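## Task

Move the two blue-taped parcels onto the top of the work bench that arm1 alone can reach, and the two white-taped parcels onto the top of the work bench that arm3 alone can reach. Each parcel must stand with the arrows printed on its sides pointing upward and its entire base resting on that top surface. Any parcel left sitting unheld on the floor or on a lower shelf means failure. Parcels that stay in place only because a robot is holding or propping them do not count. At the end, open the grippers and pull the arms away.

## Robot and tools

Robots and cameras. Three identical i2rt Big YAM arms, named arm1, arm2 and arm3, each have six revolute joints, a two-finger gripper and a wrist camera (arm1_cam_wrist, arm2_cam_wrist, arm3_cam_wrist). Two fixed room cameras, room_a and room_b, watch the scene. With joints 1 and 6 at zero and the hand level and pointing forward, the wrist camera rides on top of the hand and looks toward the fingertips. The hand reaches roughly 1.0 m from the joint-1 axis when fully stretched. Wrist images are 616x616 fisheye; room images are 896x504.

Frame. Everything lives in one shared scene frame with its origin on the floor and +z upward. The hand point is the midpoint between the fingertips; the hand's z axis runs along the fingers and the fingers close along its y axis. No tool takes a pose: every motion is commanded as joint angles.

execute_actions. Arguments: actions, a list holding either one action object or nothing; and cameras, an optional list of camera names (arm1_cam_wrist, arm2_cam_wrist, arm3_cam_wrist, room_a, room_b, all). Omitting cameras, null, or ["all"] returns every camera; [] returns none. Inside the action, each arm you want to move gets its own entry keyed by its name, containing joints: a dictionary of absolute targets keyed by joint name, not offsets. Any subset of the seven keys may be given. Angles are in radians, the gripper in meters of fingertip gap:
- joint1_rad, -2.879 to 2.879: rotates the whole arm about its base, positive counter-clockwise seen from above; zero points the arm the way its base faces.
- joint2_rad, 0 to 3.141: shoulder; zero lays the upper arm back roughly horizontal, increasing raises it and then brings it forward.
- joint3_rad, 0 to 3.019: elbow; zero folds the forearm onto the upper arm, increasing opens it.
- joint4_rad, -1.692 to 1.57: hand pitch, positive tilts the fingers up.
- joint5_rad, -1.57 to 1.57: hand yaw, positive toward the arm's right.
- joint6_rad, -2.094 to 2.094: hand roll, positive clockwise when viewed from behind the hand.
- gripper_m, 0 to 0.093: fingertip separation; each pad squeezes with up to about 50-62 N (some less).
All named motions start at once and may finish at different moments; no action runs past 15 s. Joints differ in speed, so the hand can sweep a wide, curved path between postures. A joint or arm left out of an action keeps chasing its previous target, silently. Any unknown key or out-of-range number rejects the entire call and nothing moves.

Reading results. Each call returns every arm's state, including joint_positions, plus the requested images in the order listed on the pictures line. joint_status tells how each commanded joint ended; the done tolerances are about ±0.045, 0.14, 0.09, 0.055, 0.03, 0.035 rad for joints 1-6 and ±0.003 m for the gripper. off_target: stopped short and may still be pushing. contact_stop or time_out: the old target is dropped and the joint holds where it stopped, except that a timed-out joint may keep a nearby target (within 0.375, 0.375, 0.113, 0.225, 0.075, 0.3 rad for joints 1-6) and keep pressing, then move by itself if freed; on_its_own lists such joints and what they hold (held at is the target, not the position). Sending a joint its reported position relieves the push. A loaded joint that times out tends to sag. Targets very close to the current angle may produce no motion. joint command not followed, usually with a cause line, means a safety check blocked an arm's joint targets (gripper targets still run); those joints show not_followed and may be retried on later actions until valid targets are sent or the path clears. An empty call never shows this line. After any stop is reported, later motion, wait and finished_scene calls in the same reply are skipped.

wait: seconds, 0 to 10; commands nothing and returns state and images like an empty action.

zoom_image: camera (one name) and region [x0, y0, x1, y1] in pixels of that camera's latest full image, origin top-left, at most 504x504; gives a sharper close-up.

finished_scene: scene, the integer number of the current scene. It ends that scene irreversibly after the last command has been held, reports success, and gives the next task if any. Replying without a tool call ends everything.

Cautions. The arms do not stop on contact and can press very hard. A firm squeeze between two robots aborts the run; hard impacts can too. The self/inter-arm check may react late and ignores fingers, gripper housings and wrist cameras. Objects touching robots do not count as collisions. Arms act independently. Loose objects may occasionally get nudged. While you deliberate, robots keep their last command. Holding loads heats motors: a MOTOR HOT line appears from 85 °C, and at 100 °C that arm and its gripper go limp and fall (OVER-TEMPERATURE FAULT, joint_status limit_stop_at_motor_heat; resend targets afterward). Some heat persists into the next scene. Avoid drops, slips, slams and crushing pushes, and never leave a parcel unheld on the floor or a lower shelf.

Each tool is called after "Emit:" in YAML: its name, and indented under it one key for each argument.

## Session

Emit:
execute_actions:
  actions: []

Scene clock: 0.00 s.
arm1.joint_positions: joint1_rad=+0.078 joint2_rad=+0.438 joint3_rad=+1.559 joint4_rad=-1.176 joint5_rad=+0.028 joint6_rad=+0.434 gripper_m=+0.094
arm1.joint_status: not commanded
arm1.hand: x=-0.8180 y=+0.8575 z=+1.6018 quat_wxyz=(-0.489, +0.257, -0.678, -0.485) (m; scene frame)
arm2.joint_positions: joint1_rad=+0.433 joint2_rad=+0.577 joint3_rad=+1.601 joint4_rad=-1.304 joint5_rad=+0.218 joint6_rad=+0.636 gripper_m=+0.094
arm2.joint_status: not commanded
arm2.hand: x=+0.1476 y=+0.0916 z=+1.5414 quat_wxyz=(-0.407, -0.786, -0.147, +0.441) (m; scene frame)
arm3.joint_positions: joint1_rad=+0.243 joint2_rad=+0.612 joint3_rad=+1.701 joint4_rad=-1.192 joint5_rad=-0.051 joint6_rad=+0.021 gripper_m=+0.095
arm3.joint_status: not commanded
arm3.hand: x=+0.4743 y=-1.0782 z=+1.6325 quat_wxyz=(-0.194, -0.712, -0.193, +0.647) (m; scene frame)
pictures: arm1_cam_wrist, arm2_cam_wrist, arm3_cam_wrist, room_a, room_b
Images, in order (width x height): arm1_cam_wrist 616x616, arm2_cam_wrist 616x616, arm3_cam_wrist 616x616, room_a 896x504, room_b 896x504.

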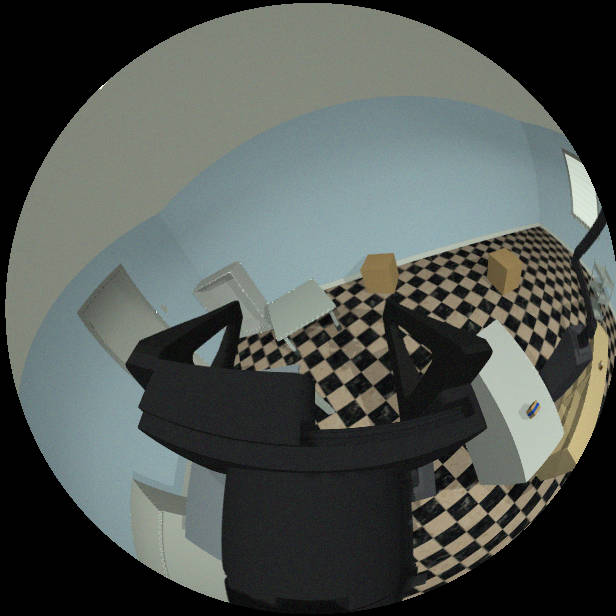

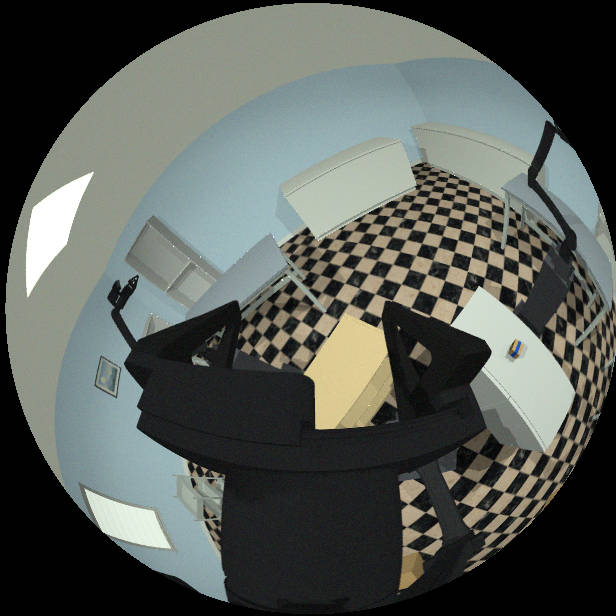

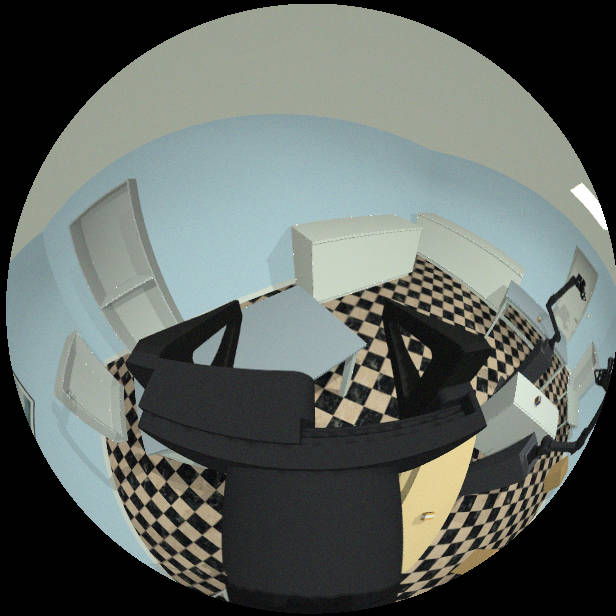

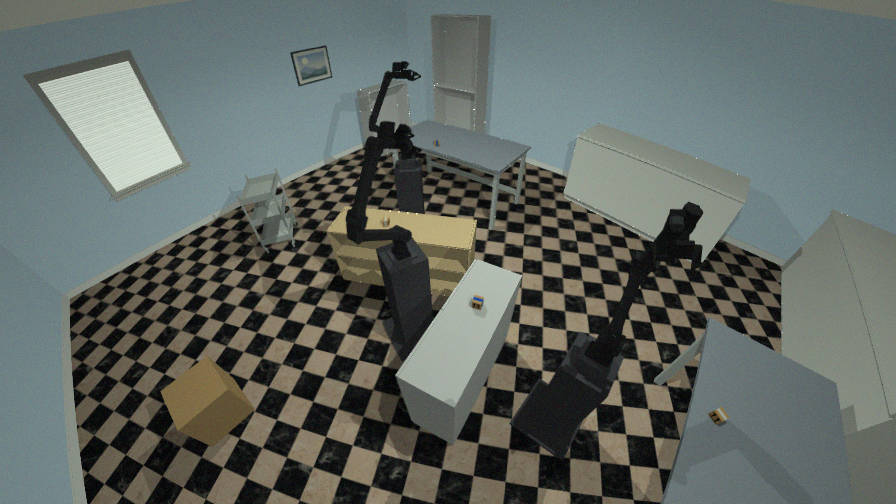

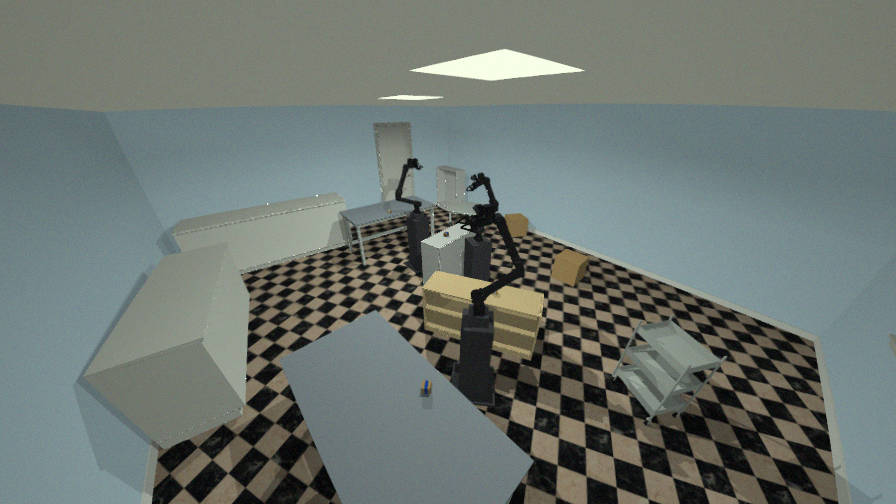

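Emit:
zoom_image:
  camera: "room_a"
  region: [680, 385, 760, 445]

Emit:
zoom_image:
  camera: "room_a"
  region: [360, 195, 510, 325]

Emit:
zoom_image:
  camera: "room_b"
  region: [390, 360, 460, 415]

Emit:
execute_actions:
  actions:
    - {"arm1":{"joints":{"joint1_rad":1.7,"joint2_rad":1.75,"joint3_rad":1.45,"joint4_rad":-1.27,"joint5_rad":0,"joint6_rad":0}},"arm2":{"joints":{"joint1_rad":-1.17,"joint2_rad":1.75,"joint3_rad":1.4,"joint4_rad":-1.22,"joint5_rad":0,"joint6_rad":0}},"arm3":{"joints":{"joint1_rad":1.1,"joint2_rad":1.95,"joint3_rad":1.69,"joint4_rad":-1.3,"joint5_rad":0,"joint6_rad":0}}}

Region (680, 385, 760, 445) of room_a's 896x504 image, scaled by 6.300, with more detail than that image has; it fills the top 378 rows of this view, and the rest is white.

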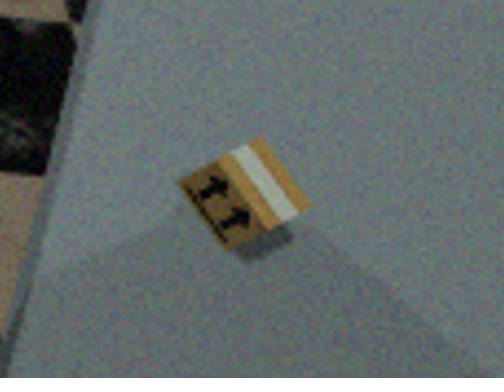

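Region (360, 195, 510, 325) of room_a's 896x504 image, scaled by 3.360, with more detail than that image has; it fills the top 437 rows of this view, and the rest is white.

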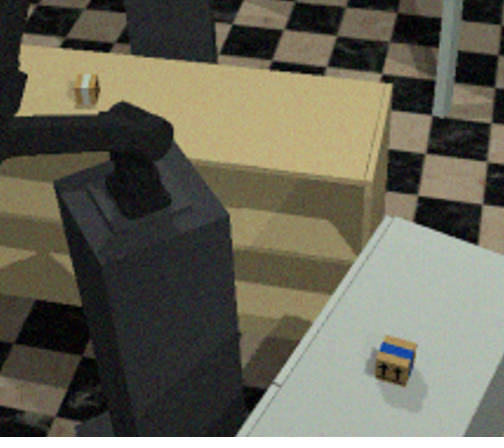

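Region (390, 360, 460, 415) of room_b's 896x504 image, scaled by 7.200, with more detail than that image has; it fills the top 396 rows of this view, and the rest is white.

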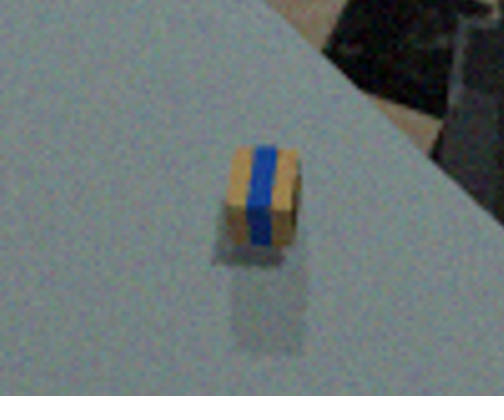

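Scene clock: 3.17 s.
arm1.joint_positions: joint1_rad=+1.706 joint2_rad=+1.735 joint3_rad=+1.451 joint4_rad=-1.258 joint5_rad=-0.001 joint6_rad=+0.008 gripper_m=+0.094
arm1.joint_status: all done
arm1.hand: x=-1.3556 y=+0.9246 z=+1.0515 quat_wxyz=(-0.002, +0.985, -0.174, -0.007) (m; scene frame)
arm2.joint_positions: joint1_rad=-1.177 joint2_rad=+1.763 joint3_rad=+1.392 joint4_rad=-1.220 joint5_rad=+0.001 joint6_rad=+0.008 gripper_m=+0.094
arm2.joint_status: all done
arm2.hand: x=-0.2122 y=+0.4664 z=+1.0000 quat_wxyz=(+0.006, -0.974, +0.227, -0.006) (m; scene frame)
arm3.joint_positions: joint1_rad=+1.107 joint2_rad=+1.952 joint3_rad=+1.675 joint4_rad=-1.289 joint5_rad=+0.001 joint6_rad=+0.011 gripper_m=+0.095
arm3.joint_status: all done
arm3.hand: x=+0.4933 y=-1.5741 z=+1.0255 quat_wxyz=(+0.000, -0.778, -0.628, +0.009) (m; scene frame)
pictures: arm1_cam_wrist, arm2_cam_wrist, arm3_cam_wrist, room_a, room_b
Images, in order (width x height): arm1_cam_wrist 616x616, arm2_cam_wrist 616x616, arm3_cam_wrist 616x616, room_a 896x504, room_b 896x504.

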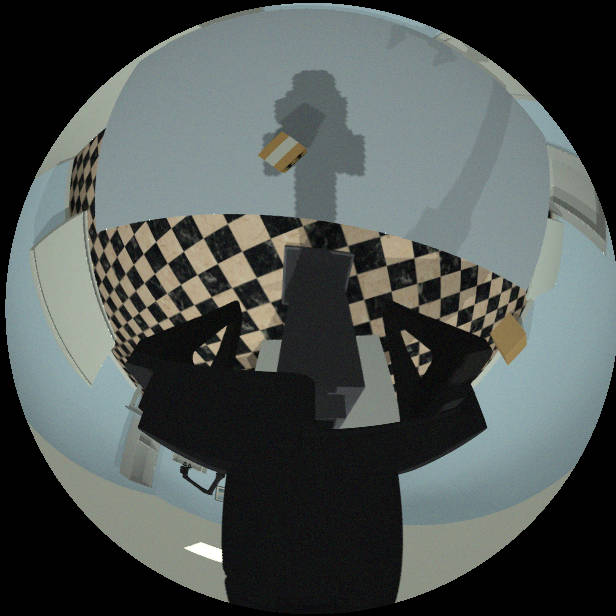

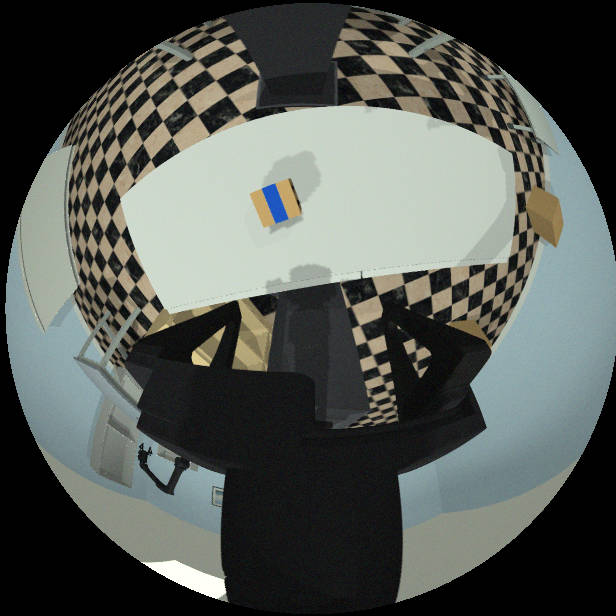

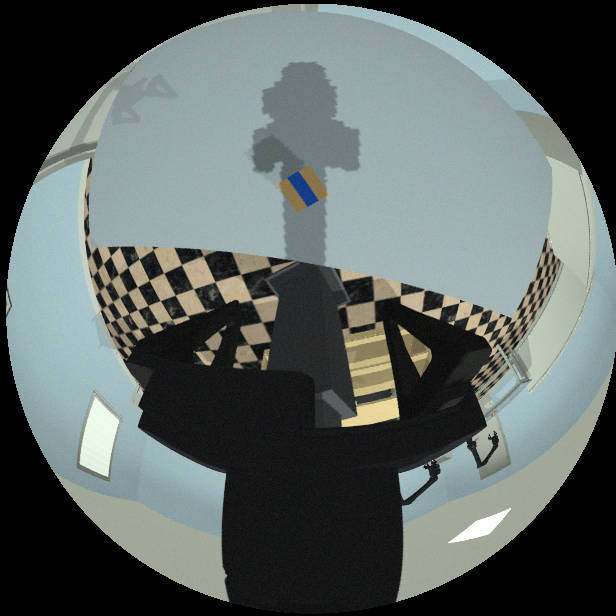

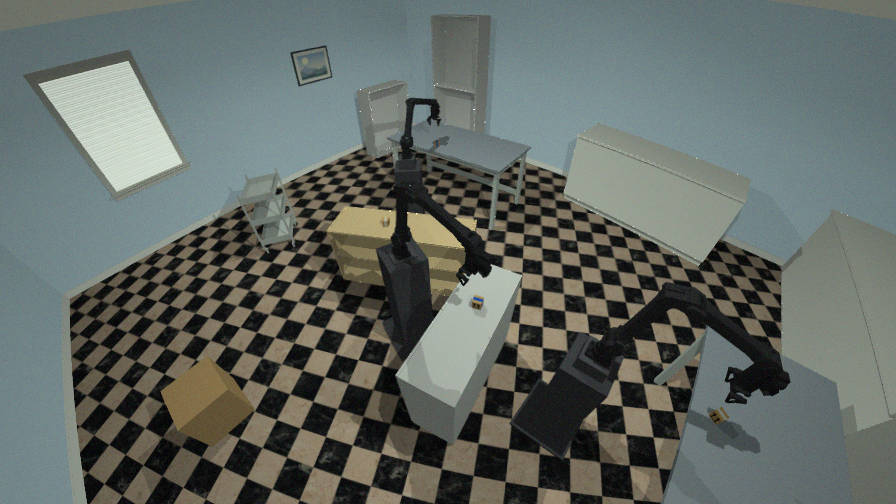

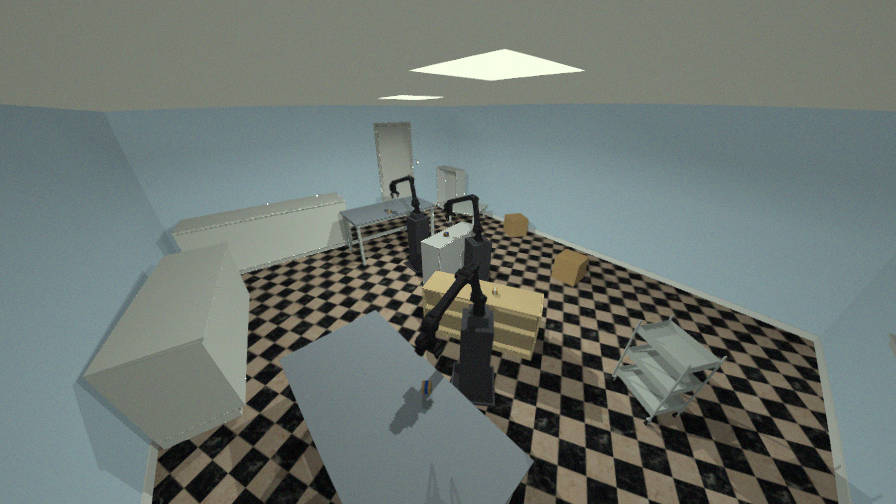

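Emit:
zoom_image:
  camera: "arm1_cam_wrist"
  region: [240, 110, 330, 190]

Emit:
zoom_image:
  camera: "arm2_cam_wrist"
  region: [230, 160, 320, 240]

Emit:
zoom_image:
  camera: "arm3_cam_wrist"
  region: [260, 150, 350, 230]

Emit:
zoom_image:
  camera: "room_b"
  region: [470, 275, 520, 310]

Region (240, 110, 330, 190) of arm1_cam_wrist's 616x616 image, scaled by 5.600, with more detail than that image has.

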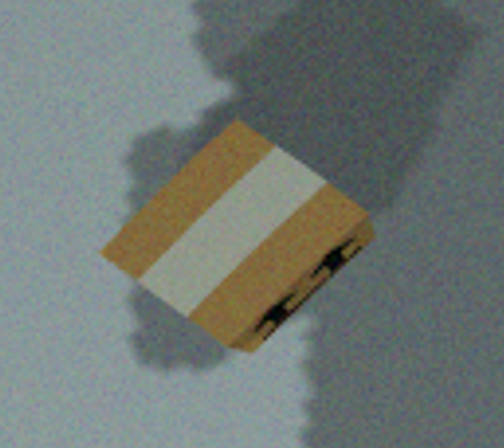

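Region (230, 160, 320, 240) of arm2_cam_wrist's 616x616 image, scaled by 5.600, with more detail than that image has.

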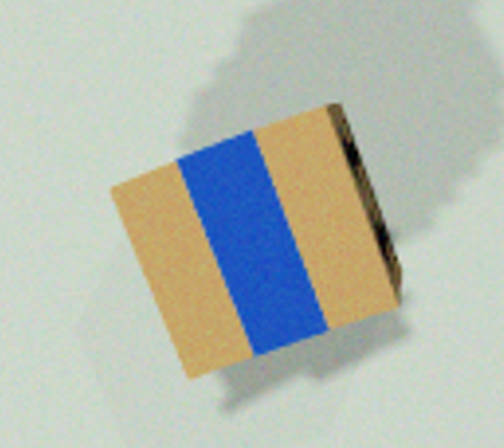

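Region (260, 150, 350, 230) of arm3_cam_wrist's 616x616 image, scaled by 5.600, with more detail than that image has.

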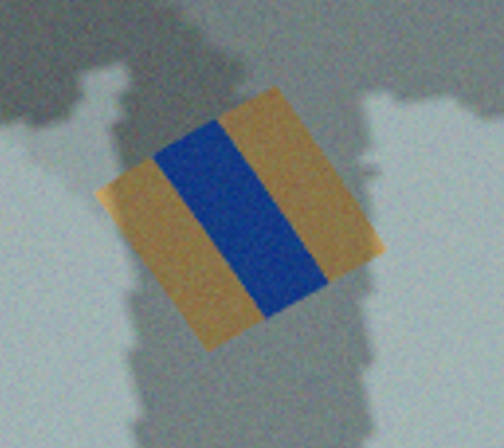

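Region (470, 275, 520, 310) of room_b's 896x504 image, scaled by 10.080, with more detail than that image has; it fills the top 353 rows of this view, and the rest is white.

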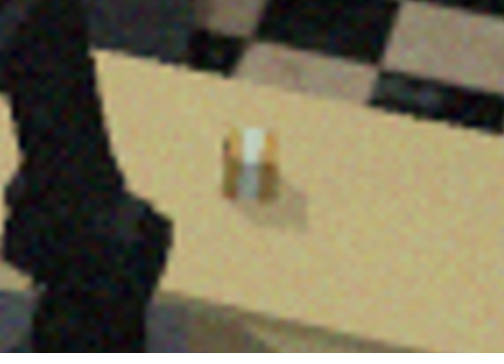

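Emit:
execute_actions:
  actions:
    - {"arm1":{"joints":{"joint1_rad":1.768,"joint2_rad":2.21,"joint3_rad":1.875,"joint4_rad":-1.2,"joint6_rad":0.77}},"arm2":{"joints":{"joint1_rad":1.35,"joint2_rad":1.95,"joint3_rad":1.39,"joint4_rad":-0.94}},"arm3":{"joints":{"joint1_rad":1.125,"joint2_rad":2.28,"joint3_rad":1.96,"joint4_rad":-1.19,"joint6_rad":1.02}}}
  cameras: ["arm1_cam_wrist","arm2_cam_wrist","arm3_cam_wrist"]

Scene clock: 9.10 s.
arm1.joint_positions: joint1_rad=+1.769 joint2_rad=+2.204 joint3_rad=+1.823 joint4_rad=-1.205 joint5_rad=-0.001 joint6_rad=+0.760 gripper_m=+0.094
arm1.joint_status: all done
arm1.hand: x=-1.4864 y=+0.9276 z=+0.9176 quat_wxyz=(-0.004, +0.868, -0.497, +0.014) (m; scene frame)
arm2.joint_positions: joint1_rad=+1.358 joint2_rad=+1.970 joint3_rad=+1.385 joint4_rad=-0.940 joint5_rad=-0.001 joint6_rad=+0.006 gripper_m=+0.094
arm2.joint_status: all done
arm2.hand: x=+0.5240 y=-0.2435 z=+0.8769 quat_wxyz=(-0.014, -0.506, -0.862, +0.005) (m; scene frame)
arm3.joint_positions: joint1_rad=+1.117 joint2_rad=+2.299 joint3_rad=+1.907 joint4_rad=-1.195 joint5_rad=+0.001 joint6_rad=+1.008 gripper_m=+0.095
arm3.joint_status: all done
arm3.hand: x=+0.4823 y=-1.6541 z=+0.8962 quat_wxyz=(+0.005, -0.983, -0.184, +0.004) (m; scene frame)
pictures: arm1_cam_wrist, arm2_cam_wrist, arm3_cam_wrist
Images, in order (width x height): arm1_cam_wrist 616x616, arm2_cam_wrist 616x616, arm3_cam_wrist 616x616.

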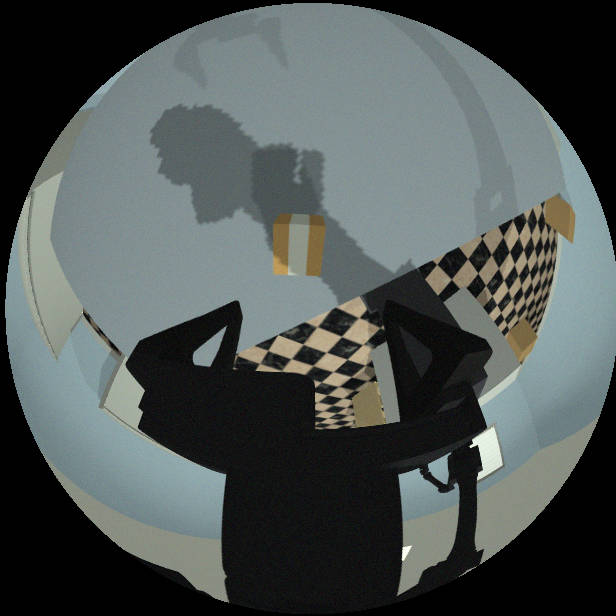

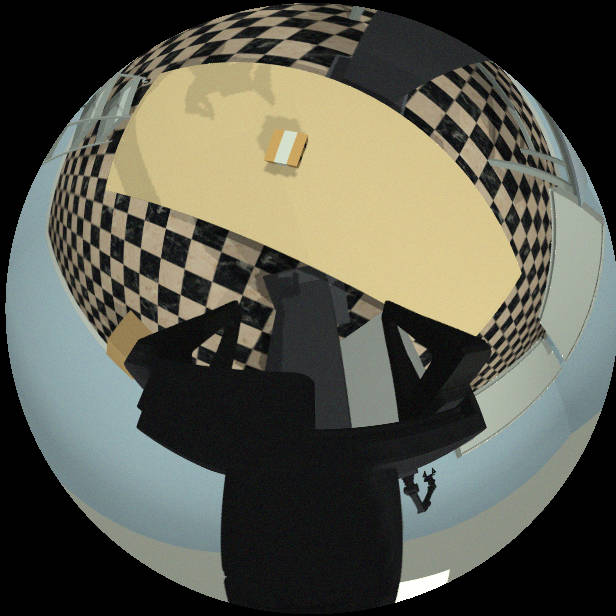

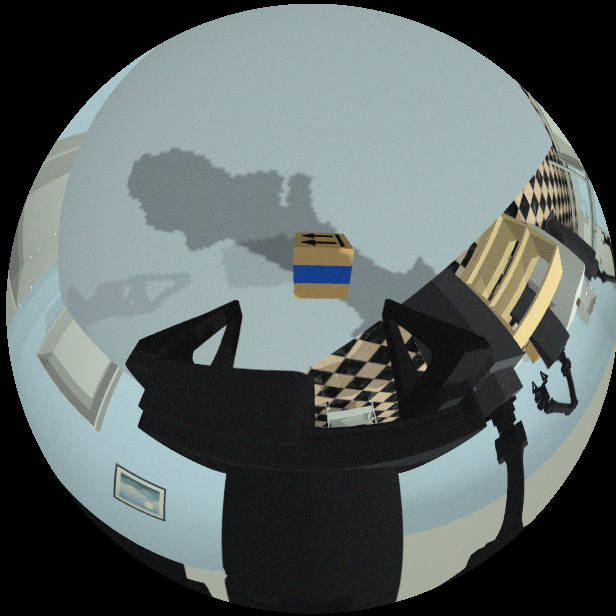

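Emit:
zoom_image:
  camera: "arm2_cam_wrist"
  region: [245, 105, 335, 185]

Region (245, 105, 335, 185) of arm2_cam_wrist's 616x616 image, scaled by 5.600, with more detail than that image has.

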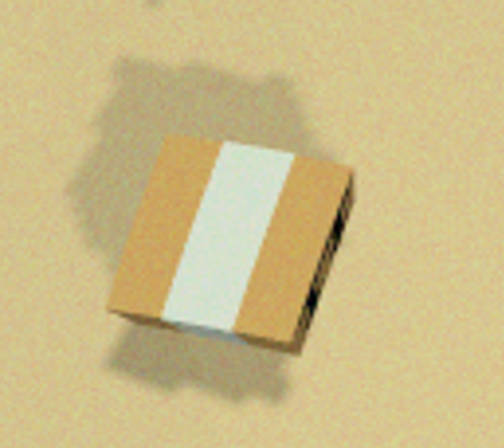

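Emit:
execute_actions:
  actions:
    - {"arm1":{"joints":{"joint2_rad":2.39,"joint3_rad":1.86,"joint4_rad":-1.0}},"arm2":{"joints":{"joint1_rad":1.1,"joint4_rad":-0.7}},"arm3":{"joints":{"joint6_rad":-0.56,"joint3_rad":1.87,"joint4_rad":-1.13}}}
  cameras: ["arm1_cam_wrist","arm2_cam_wrist","arm3_cam_wrist"]

Scene clock: 16.00 s.
arm1.joint_positions: joint1_rad=+1.769 joint2_rad=+2.393 joint3_rad=+1.831 joint4_rad=-1.010 joint5_rad=-0.001 joint6_rad=+0.761 gripper_m=+0.094
arm1.joint_status: all done
arm1.hand: x=-1.5010 y=+0.9320 z=+0.7988 quat_wxyz=(-0.002, +0.868, -0.497, +0.007) (m; scene frame)
arm2.joint_positions: joint1_rad=+1.101 joint2_rad=+1.970 joint3_rad=+1.385 joint4_rad=-0.714 joint5_rad=+0.001 joint6_rad=+0.005 gripper_m=+0.094
arm2.joint_status: all done
arm2.hand: x=+0.4040 y=-0.3510 z=+0.8846 quat_wxyz=(-0.101, -0.608, -0.784, +0.078) (m; scene frame)
arm3.joint_positions: joint1_rad=+1.117 joint2_rad=+2.298 joint3_rad=+1.872 joint4_rad=-1.143 joint5_rad=+0.001 joint6_rad=-0.547 gripper_m=+0.095
arm3.joint_status: all done
arm3.hand: x=+0.4823 y=-1.6531 z=+0.8845 quat_wxyz=(+0.003, -0.571, -0.821, +0.008) (m; scene frame)
pictures: arm1_cam_wrist, arm2_cam_wrist, arm3_cam_wrist
Images, in order (width x height): arm1_cam_wrist 616x616, arm2_cam_wrist 616x616, arm3_cam_wrist 616x616.

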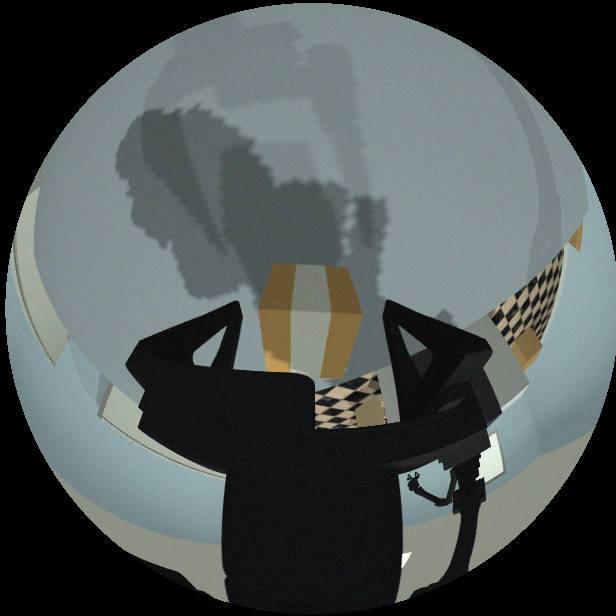

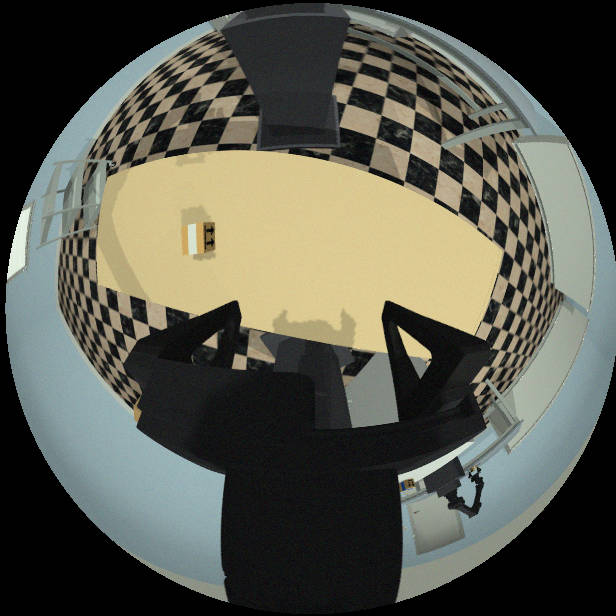

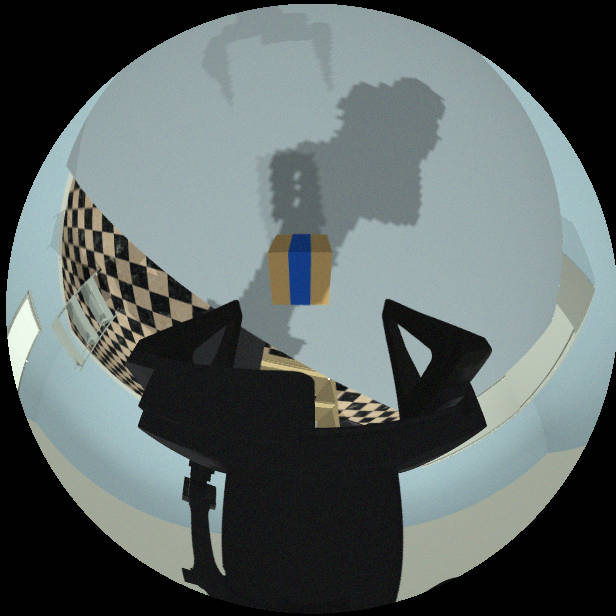

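Emit:
zoom_image:
  camera: "arm2_cam_wrist"
  region: [165, 205, 235, 270]

Region (165, 205, 235, 270) of arm2_cam_wrist's 616x616 image, scaled by 7.200, with more detail than that image has; it fills the top 468 rows of this view, and the rest is white.

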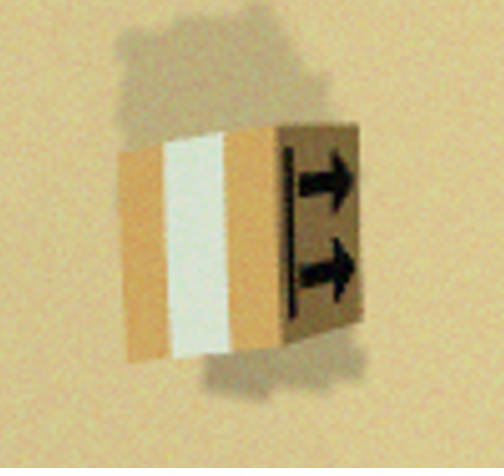

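Emit:
execute_actions:
  actions:
    - {"arm1":{"joints":{"gripper_m":0.035}},"arm2":{"joints":{"joint1_rad":0.2,"joint2_rad":1.2,"joint3_rad":1.0}},"arm3":{"joints":{"joint1_rad":1.135,"joint2_rad":2.39,"joint3_rad":1.815,"joint4_rad":-0.975}}}
  cameras: ["arm3_cam_wrist"]

Scene clock: 19.20 s.
arm1.joint_positions: joint1_rad=+1.769 joint2_rad=+2.393 joint3_rad=+1.831 joint4_rad=-1.010 joint5_rad=-0.001 joint6_rad=+0.761 gripper_m=+0.049
arm1.joint_status: gripper_m off_target (ended at +0.049, target +0.035)
arm1.hand: x=-1.5010 y=+0.9320 z=+0.7988 quat_wxyz=(-0.002, +0.868, -0.497, +0.007) (m; scene frame)
arm2.joint_positions: joint1_rad=+0.201 joint2_rad=+1.196 joint3_rad=+0.996 joint4_rad=-0.708 joint5_rad=+0.002 joint6_rad=+0.005 gripper_m=+0.094
arm2.joint_status: all done
arm2.hand: x=-0.0345 y=-0.1363 z=+1.1224 quat_wxyz=(-0.138, -0.847, -0.424, +0.289) (m; scene frame)
arm3.joint_positions: joint1_rad=+1.126 joint2_rad=+2.393 joint3_rad=+1.810 joint4_rad=-0.987 joint5_rad=+0.001 joint6_rad=-0.548 gripper_m=+0.095
arm3.joint_status: all done
arm3.hand: x=+0.4893 y=-1.6470 z=+0.8020 quat_wxyz=(+0.003, -0.567, -0.824, +0.007) (m; scene frame)
pictures: arm3_cam_wrist
Images, in order (width x height): arm3_cam_wrist 616x616.

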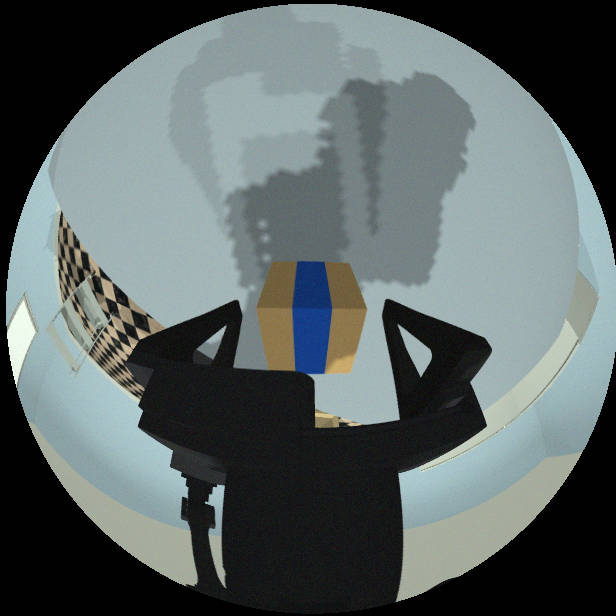

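Emit:
execute_actions:
  actions:
    - {"arm1":{"joints":{"joint2_rad":2.12,"joint4_rad":-1.25}},"arm2":{"joints":{"joint2_rad":0.9,"joint4_rad":-1.0}},"arm3":{"joints":{"gripper_m":0.035}}}
  cameras: []

Scene clock: 21.03 s.
arm1.joint_positions: joint1_rad=+1.769 joint2_rad=+2.089 joint3_rad=+1.839 joint4_rad=-1.240 joint5_rad=-0.001 joint6_rad=+0.761 gripper_m=+0.049
arm1.joint_status: all done
arm1.hand: x=-1.4941 y=+0.9296 z=+0.9960 quat_wxyz=(+0.008, +0.867, -0.496, -0.033) (m; scene frame)
arm2.joint_positions: joint1_rad=+0.201 joint2_rad=+0.900 joint3_rad=+0.990 joint4_rad=-0.991 joint5_rad=+0.002 joint6_rad=+0.005 gripper_m=+0.094
arm2.joint_status: all done
arm2.hand: x=+0.0254 y=-0.0579 z=+1.1964 quat_wxyz=(-0.139, -0.846, -0.423, +0.292) (m; scene frame)
arm3.joint_positions: joint1_rad=+1.126 joint2_rad=+2.393 joint3_rad=+1.810 joint4_rad=-0.987 joint5_rad=+0.000 joint6_rad=-0.549 gripper_m=+0.053
arm3.joint_status: gripper_m off_target (ended at +0.053, target +0.035)
arm3.hand: x=+0.4894 y=-1.6471 z=+0.8020 quat_wxyz=(+0.003, -0.567, -0.824, +0.007) (m; scene frame)
pictures: none
No camera images: the call's "cameras" was empty. Leave "cameras" out to get every camera's image.

Emit:
execute_actions:
  actions:
    - {"arm1":{"joints":{"joint1_rad":-1.305,"joint2_rad":2.23,"joint3_rad":1.89,"joint4_rad":-1.2,"joint6_rad":0.43}},"arm3":{"joints":{"joint1_rad":0.6,"joint2_rad":2.15,"joint4_rad":-1.2,"joint6_rad":0}}}
  cameras: ["arm1_cam_wrist","arm3_cam_wrist"]

Scene clock: 24.63 s.
arm1.joint_positions: joint1_rad=-1.314 joint2_rad=+2.229 joint3_rad=+1.862 joint4_rad=-1.196 joint5_rad=+0.002 joint6_rad=+0.438 gripper_m=+0.049
arm1.joint_status: all done
arm1.hand: x=-0.2108 y=+0.6019 z=+0.9332 quat_wxyz=(-0.011, -0.323, -0.946, -0.001) (m; scene frame)
arm2.joint_positions: joint1_rad=+0.201 joint2_rad=+0.900 joint3_rad=+0.990 joint4_rad=-0.991 joint5_rad=+0.002 joint6_rad=+0.005 gripper_m=+0.094
arm2.joint_status: not commanded
arm2.hand: x=+0.0254 y=-0.0579 z=+1.1964 quat_wxyz=(-0.139, -0.846, -0.423, +0.292) (m; scene frame)
arm3.joint_positions: joint1_rad=+0.607 joint2_rad=+2.139 joint3_rad=+1.801 joint4_rad=-1.189 joint5_rad=+0.001 joint6_rad=-0.013 gripper_m=+0.053
arm3.joint_status: all done
arm3.hand: x=+0.1899 y=-1.4916 z=+0.9635 quat_wxyz=(-0.009, -0.904, -0.426, +0.027) (m; scene frame)
pictures: arm1_cam_wrist, arm3_cam_wrist
Images, in order (width x height): arm1_cam_wrist 616x616, arm3_cam_wrist 616x616.

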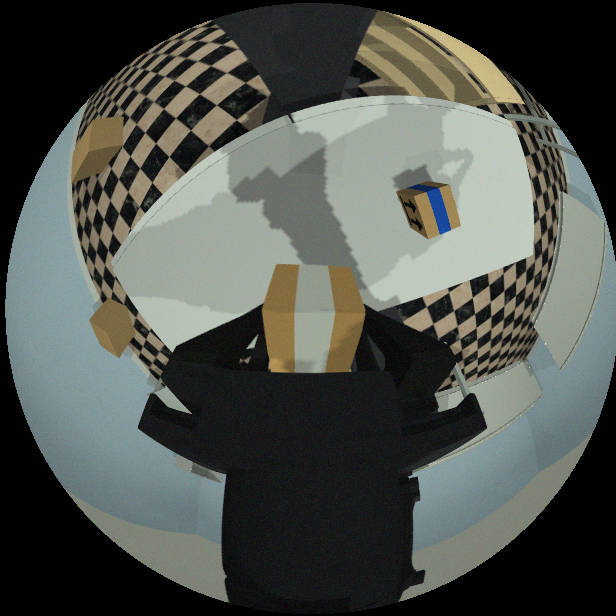

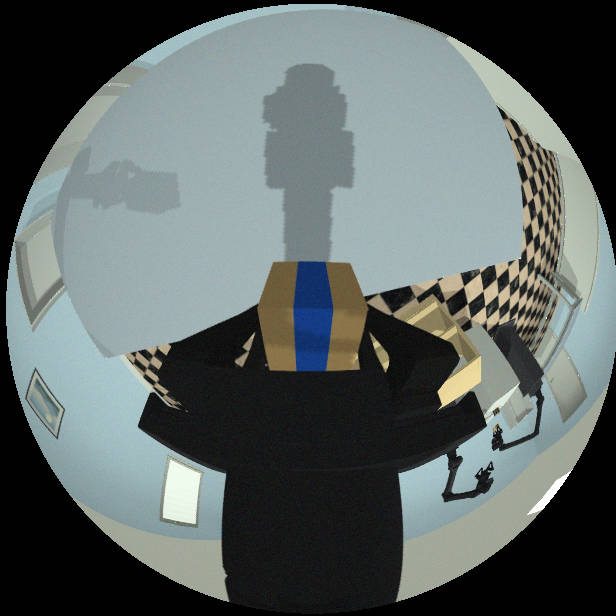

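Emit:
execute_actions:
  actions: []

Scene clock: 27.13 s.
arm1.joint_positions: joint1_rad=-1.314 joint2_rad=+2.229 joint3_rad=+1.862 joint4_rad=-1.196 joint5_rad=+0.002 joint6_rad=+0.438 gripper_m=+0.049
arm1.joint_status: all done
arm1.hand: x=-0.2108 y=+0.6019 z=+0.9332 quat_wxyz=(-0.011, -0.323, -0.946, -0.001) (m; scene frame)
arm2.joint_positions: joint1_rad=+0.201 joint2_rad=+0.900 joint3_rad=+0.990 joint4_rad=-0.991 joint5_rad=+0.002 joint6_rad=+0.005 gripper_m=+0.094
arm2.joint_status: not commanded
arm2.hand: x=+0.0254 y=-0.0579 z=+1.1964 quat_wxyz=(-0.139, -0.846, -0.423, +0.292) (m; scene frame)
arm3.joint_positions: joint1_rad=+0.607 joint2_rad=+2.139 joint3_rad=+1.801 joint4_rad=-1.189 joint5_rad=+0.001 joint6_rad=-0.013 gripper_m=+0.053
arm3.joint_status: all done
arm3.hand: x=+0.1899 y=-1.4916 z=+0.9635 quat_wxyz=(-0.009, -0.904, -0.426, +0.027) (m; scene frame)
pictures: arm1_cam_wrist, arm2_cam_wrist, arm3_cam_wrist, room_a, room_b
Images, in order (width x height): arm1_cam_wrist 616x616, arm2_cam_wrist 616x616, arm3_cam_wrist 616x616, room_a 896x504, room_b 896x504.

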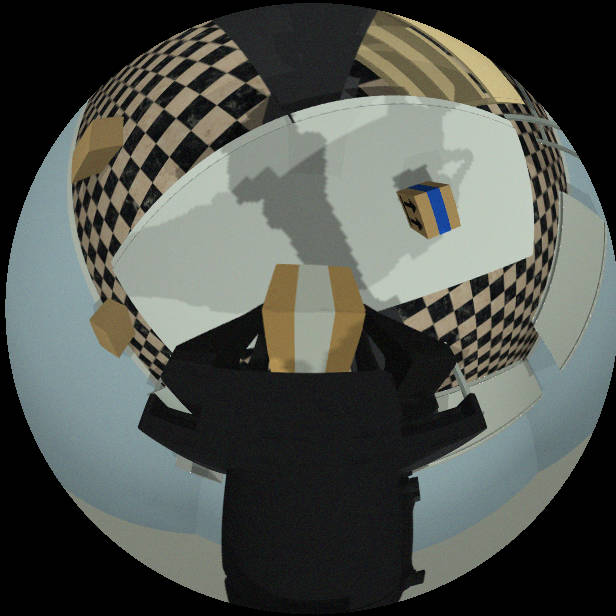

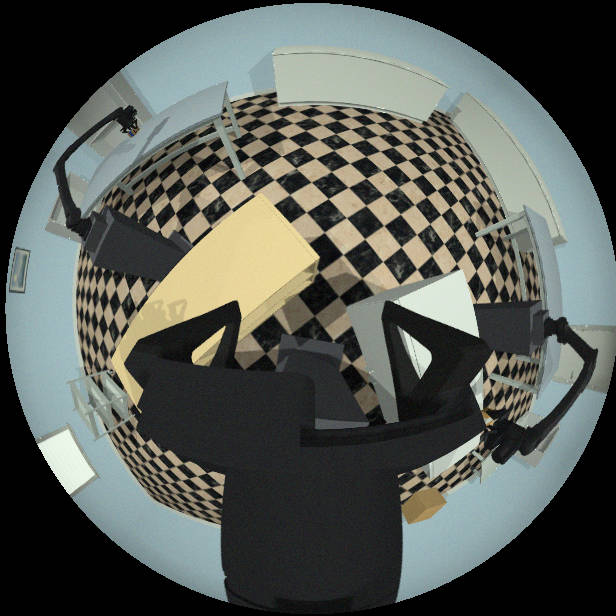

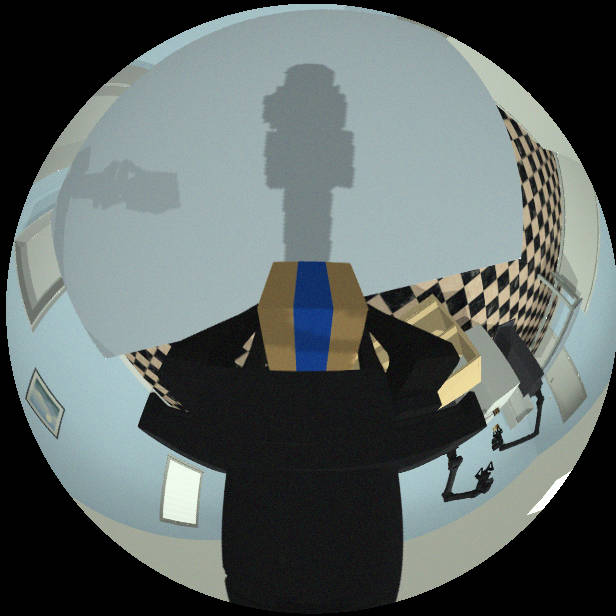

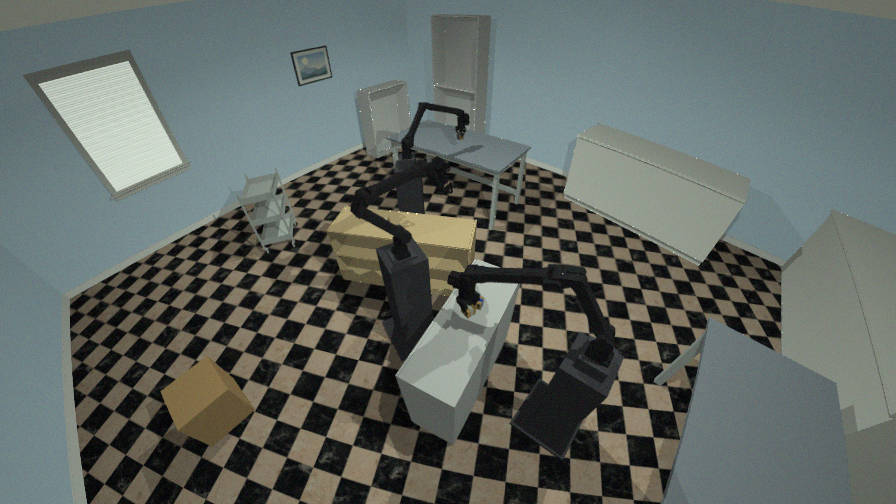

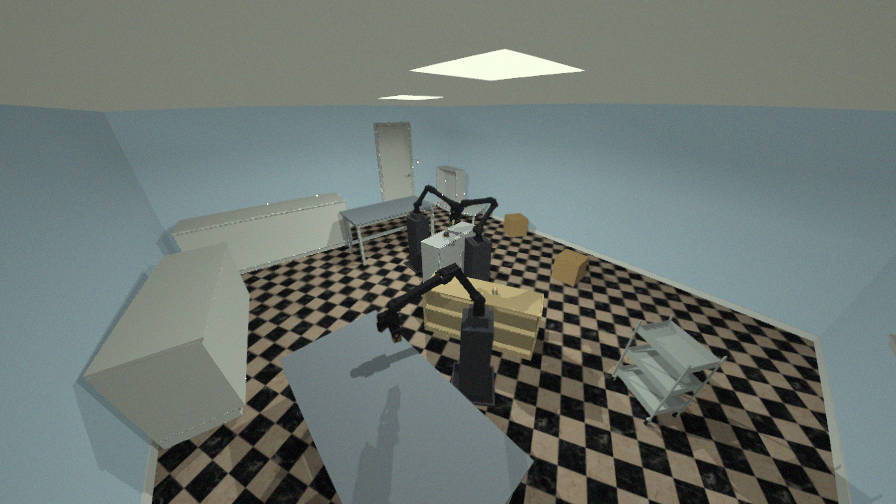

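Emit:
execute_actions:
  actions:
    - {"arm1":{"joints":{"joint2_rad":2.385,"joint3_rad":1.82,"joint4_rad":-1.0}},"arm3":{"joints":{"joint1_rad":-1.555,"joint6_rad":0}}}
  cameras: ["arm1_cam_wrist","arm3_cam_wrist"]

Scene clock: 30.93 s.
arm1.joint_positions: joint1_rad=-1.314 joint2_rad=+2.386 joint3_rad=+1.812 joint4_rad=-1.010 joint5_rad=+0.002 joint6_rad=+0.438 gripper_m=+0.049
arm1.joint_status: all done
arm1.hand: x=-0.2130 y=+0.6025 z=+0.8153 quat_wxyz=(+0.000, -0.323, -0.946, +0.000) (m; scene frame)
arm2.joint_positions: joint1_rad=+0.201 joint2_rad=+0.900 joint3_rad=+0.990 joint4_rad=-0.991 joint5_rad=+0.002 joint6_rad=+0.005 gripper_m=+0.094
arm2.joint_status: not commanded
arm2.hand: x=+0.0254 y=-0.0579 z=+1.1964 quat_wxyz=(-0.139, -0.846, -0.423, +0.292) (m; scene frame)
arm3.joint_positions: joint1_rad=-1.559 joint2_rad=+2.143 joint3_rad=+1.801 joint4_rad=-1.189 joint5_rad=+0.001 joint6_rad=-0.011 gripper_m=+0.053
arm3.joint_status: all done
arm3.hand: x=+0.4364 y=-0.3635 z=+0.9489 quat_wxyz=(+0.005, -0.800, +0.600, +0.018) (m; scene frame)
pictures: arm1_cam_wrist, arm3_cam_wrist
Images, in order (width x height): arm1_cam_wrist 616x616, arm3_cam_wrist 616x616.

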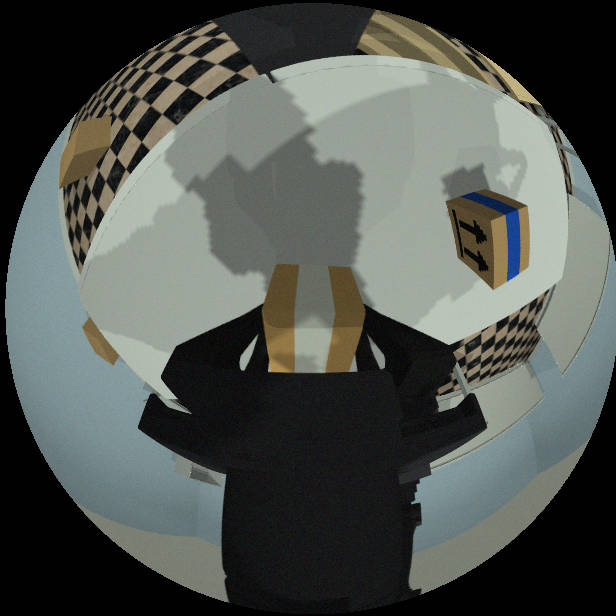

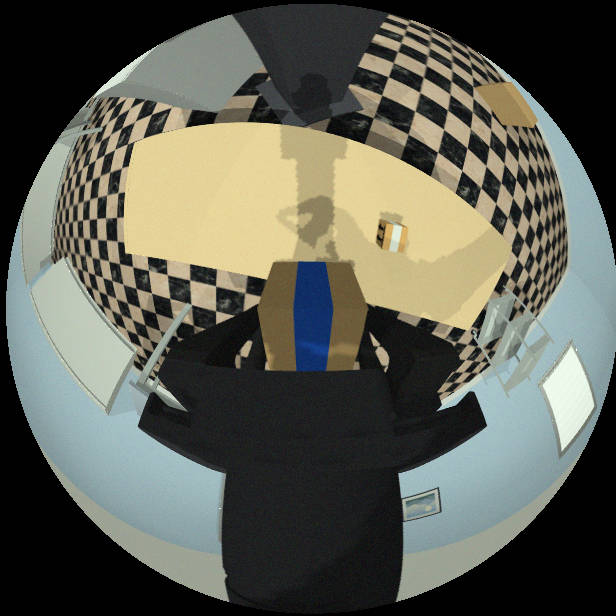

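Emit:
execute_actions:
  actions:
    - {"arm1":{"joints":{"joint2_rad":2.418,"joint4_rad":-0.975}},"arm3":{"joints":{"joint2_rad":2.51,"joint3_rad":1.785,"joint4_rad":-0.825}}}
  cameras: ["arm3_cam_wrist"]

Scene clock: 32.90 s.
arm1.joint_positions: joint1_rad=-1.314 joint2_rad=+2.386 joint3_rad=+1.812 joint4_rad=-0.987 joint5_rad=+0.002 joint6_rad=+0.438 gripper_m=+0.049
arm1.joint_status: all done
arm1.hand: x=-0.2075 y=+0.6012 z=+0.8153 quat_wxyz=(-0.012, -0.323, -0.946, -0.001) (m; scene frame)
arm2.joint_positions: joint1_rad=+0.201 joint2_rad=+0.900 joint3_rad=+0.990 joint4_rad=-0.991 joint5_rad=+0.002 joint6_rad=+0.005 gripper_m=+0.094
arm2.joint_status: not commanded
arm2.hand: x=+0.0254 y=-0.0579 z=+1.1964 quat_wxyz=(-0.139, -0.846, -0.423, +0.292) (m; scene frame)
arm3.joint_positions: joint1_rad=-1.559 joint2_rad=+2.534 joint3_rad=+1.758 joint4_rad=-0.835 joint5_rad=+0.001 joint6_rad=-0.011 gripper_m=+0.053
arm3.joint_status: all done
arm3.hand: x=+0.4383 y=-0.3840 z=+0.6889 quat_wxyz=(-0.019, -0.800, +0.599, -0.013) (m; scene frame)
pictures: arm3_cam_wrist
Images, in order (width x height): arm3_cam_wrist 616x616.

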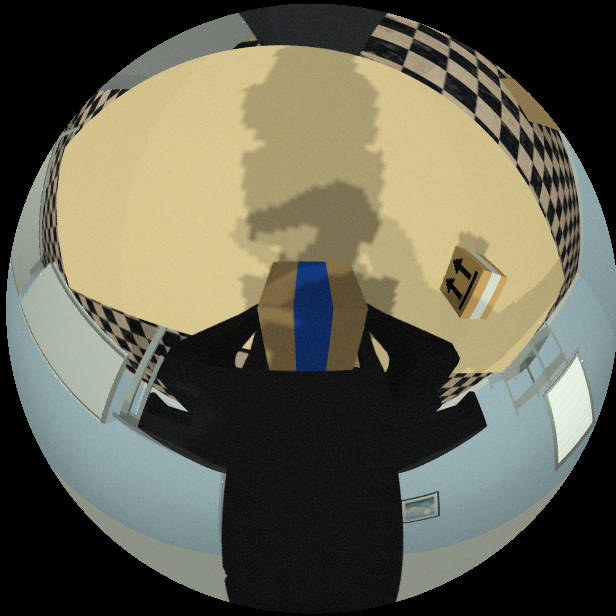

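Emit:
execute_actions:
  actions:
    - {"arm1":{"joints":{"joint2_rad":2.44}},"arm3":{"joints":{"joint2_rad":2.57,"joint3_rad":1.79,"joint4_rad":-0.80}}}
  cameras: ["arm3_cam_wrist"]

Scene clock: 37.57 s.
arm1.joint_positions: joint1_rad=-1.314 joint2_rad=+2.405 joint3_rad=+1.812 joint4_rad=-0.987 joint5_rad=+0.002 joint6_rad=+0.438 gripper_m=+0.049
arm1.joint_status: all done
arm1.hand: x=-0.2119 y=+0.6022 z=+0.8030 quat_wxyz=(-0.003, -0.323, -0.946, +0.000) (m; scene frame)
arm2.joint_positions: joint1_rad=+0.201 joint2_rad=+0.900 joint3_rad=+0.990 joint4_rad=-0.991 joint5_rad=+0.002 joint6_rad=+0.005 gripper_m=+0.094
arm2.joint_status: not commanded
arm2.hand: x=+0.0254 y=-0.0579 z=+1.1964 quat_wxyz=(-0.139, -0.846, -0.423, +0.292) (m; scene frame)
arm3.joint_positions: joint1_rad=-1.559 joint2_rad=+2.557 joint3_rad=+1.758 joint4_rad=-0.811 joint5_rad=+0.001 joint6_rad=-0.011 gripper_m=+0.053
arm3.joint_status: all done
arm3.hand: x=+0.4388 y=-0.3865 z=+0.6744 quat_wxyz=(-0.019, -0.800, +0.599, -0.013) (m; scene frame)
pictures: arm3_cam_wrist
Images, in order (width x height): arm3_cam_wrist 616x616.

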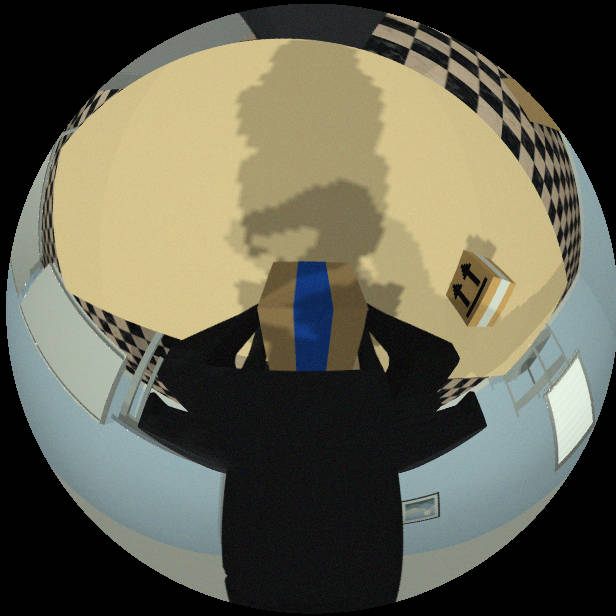

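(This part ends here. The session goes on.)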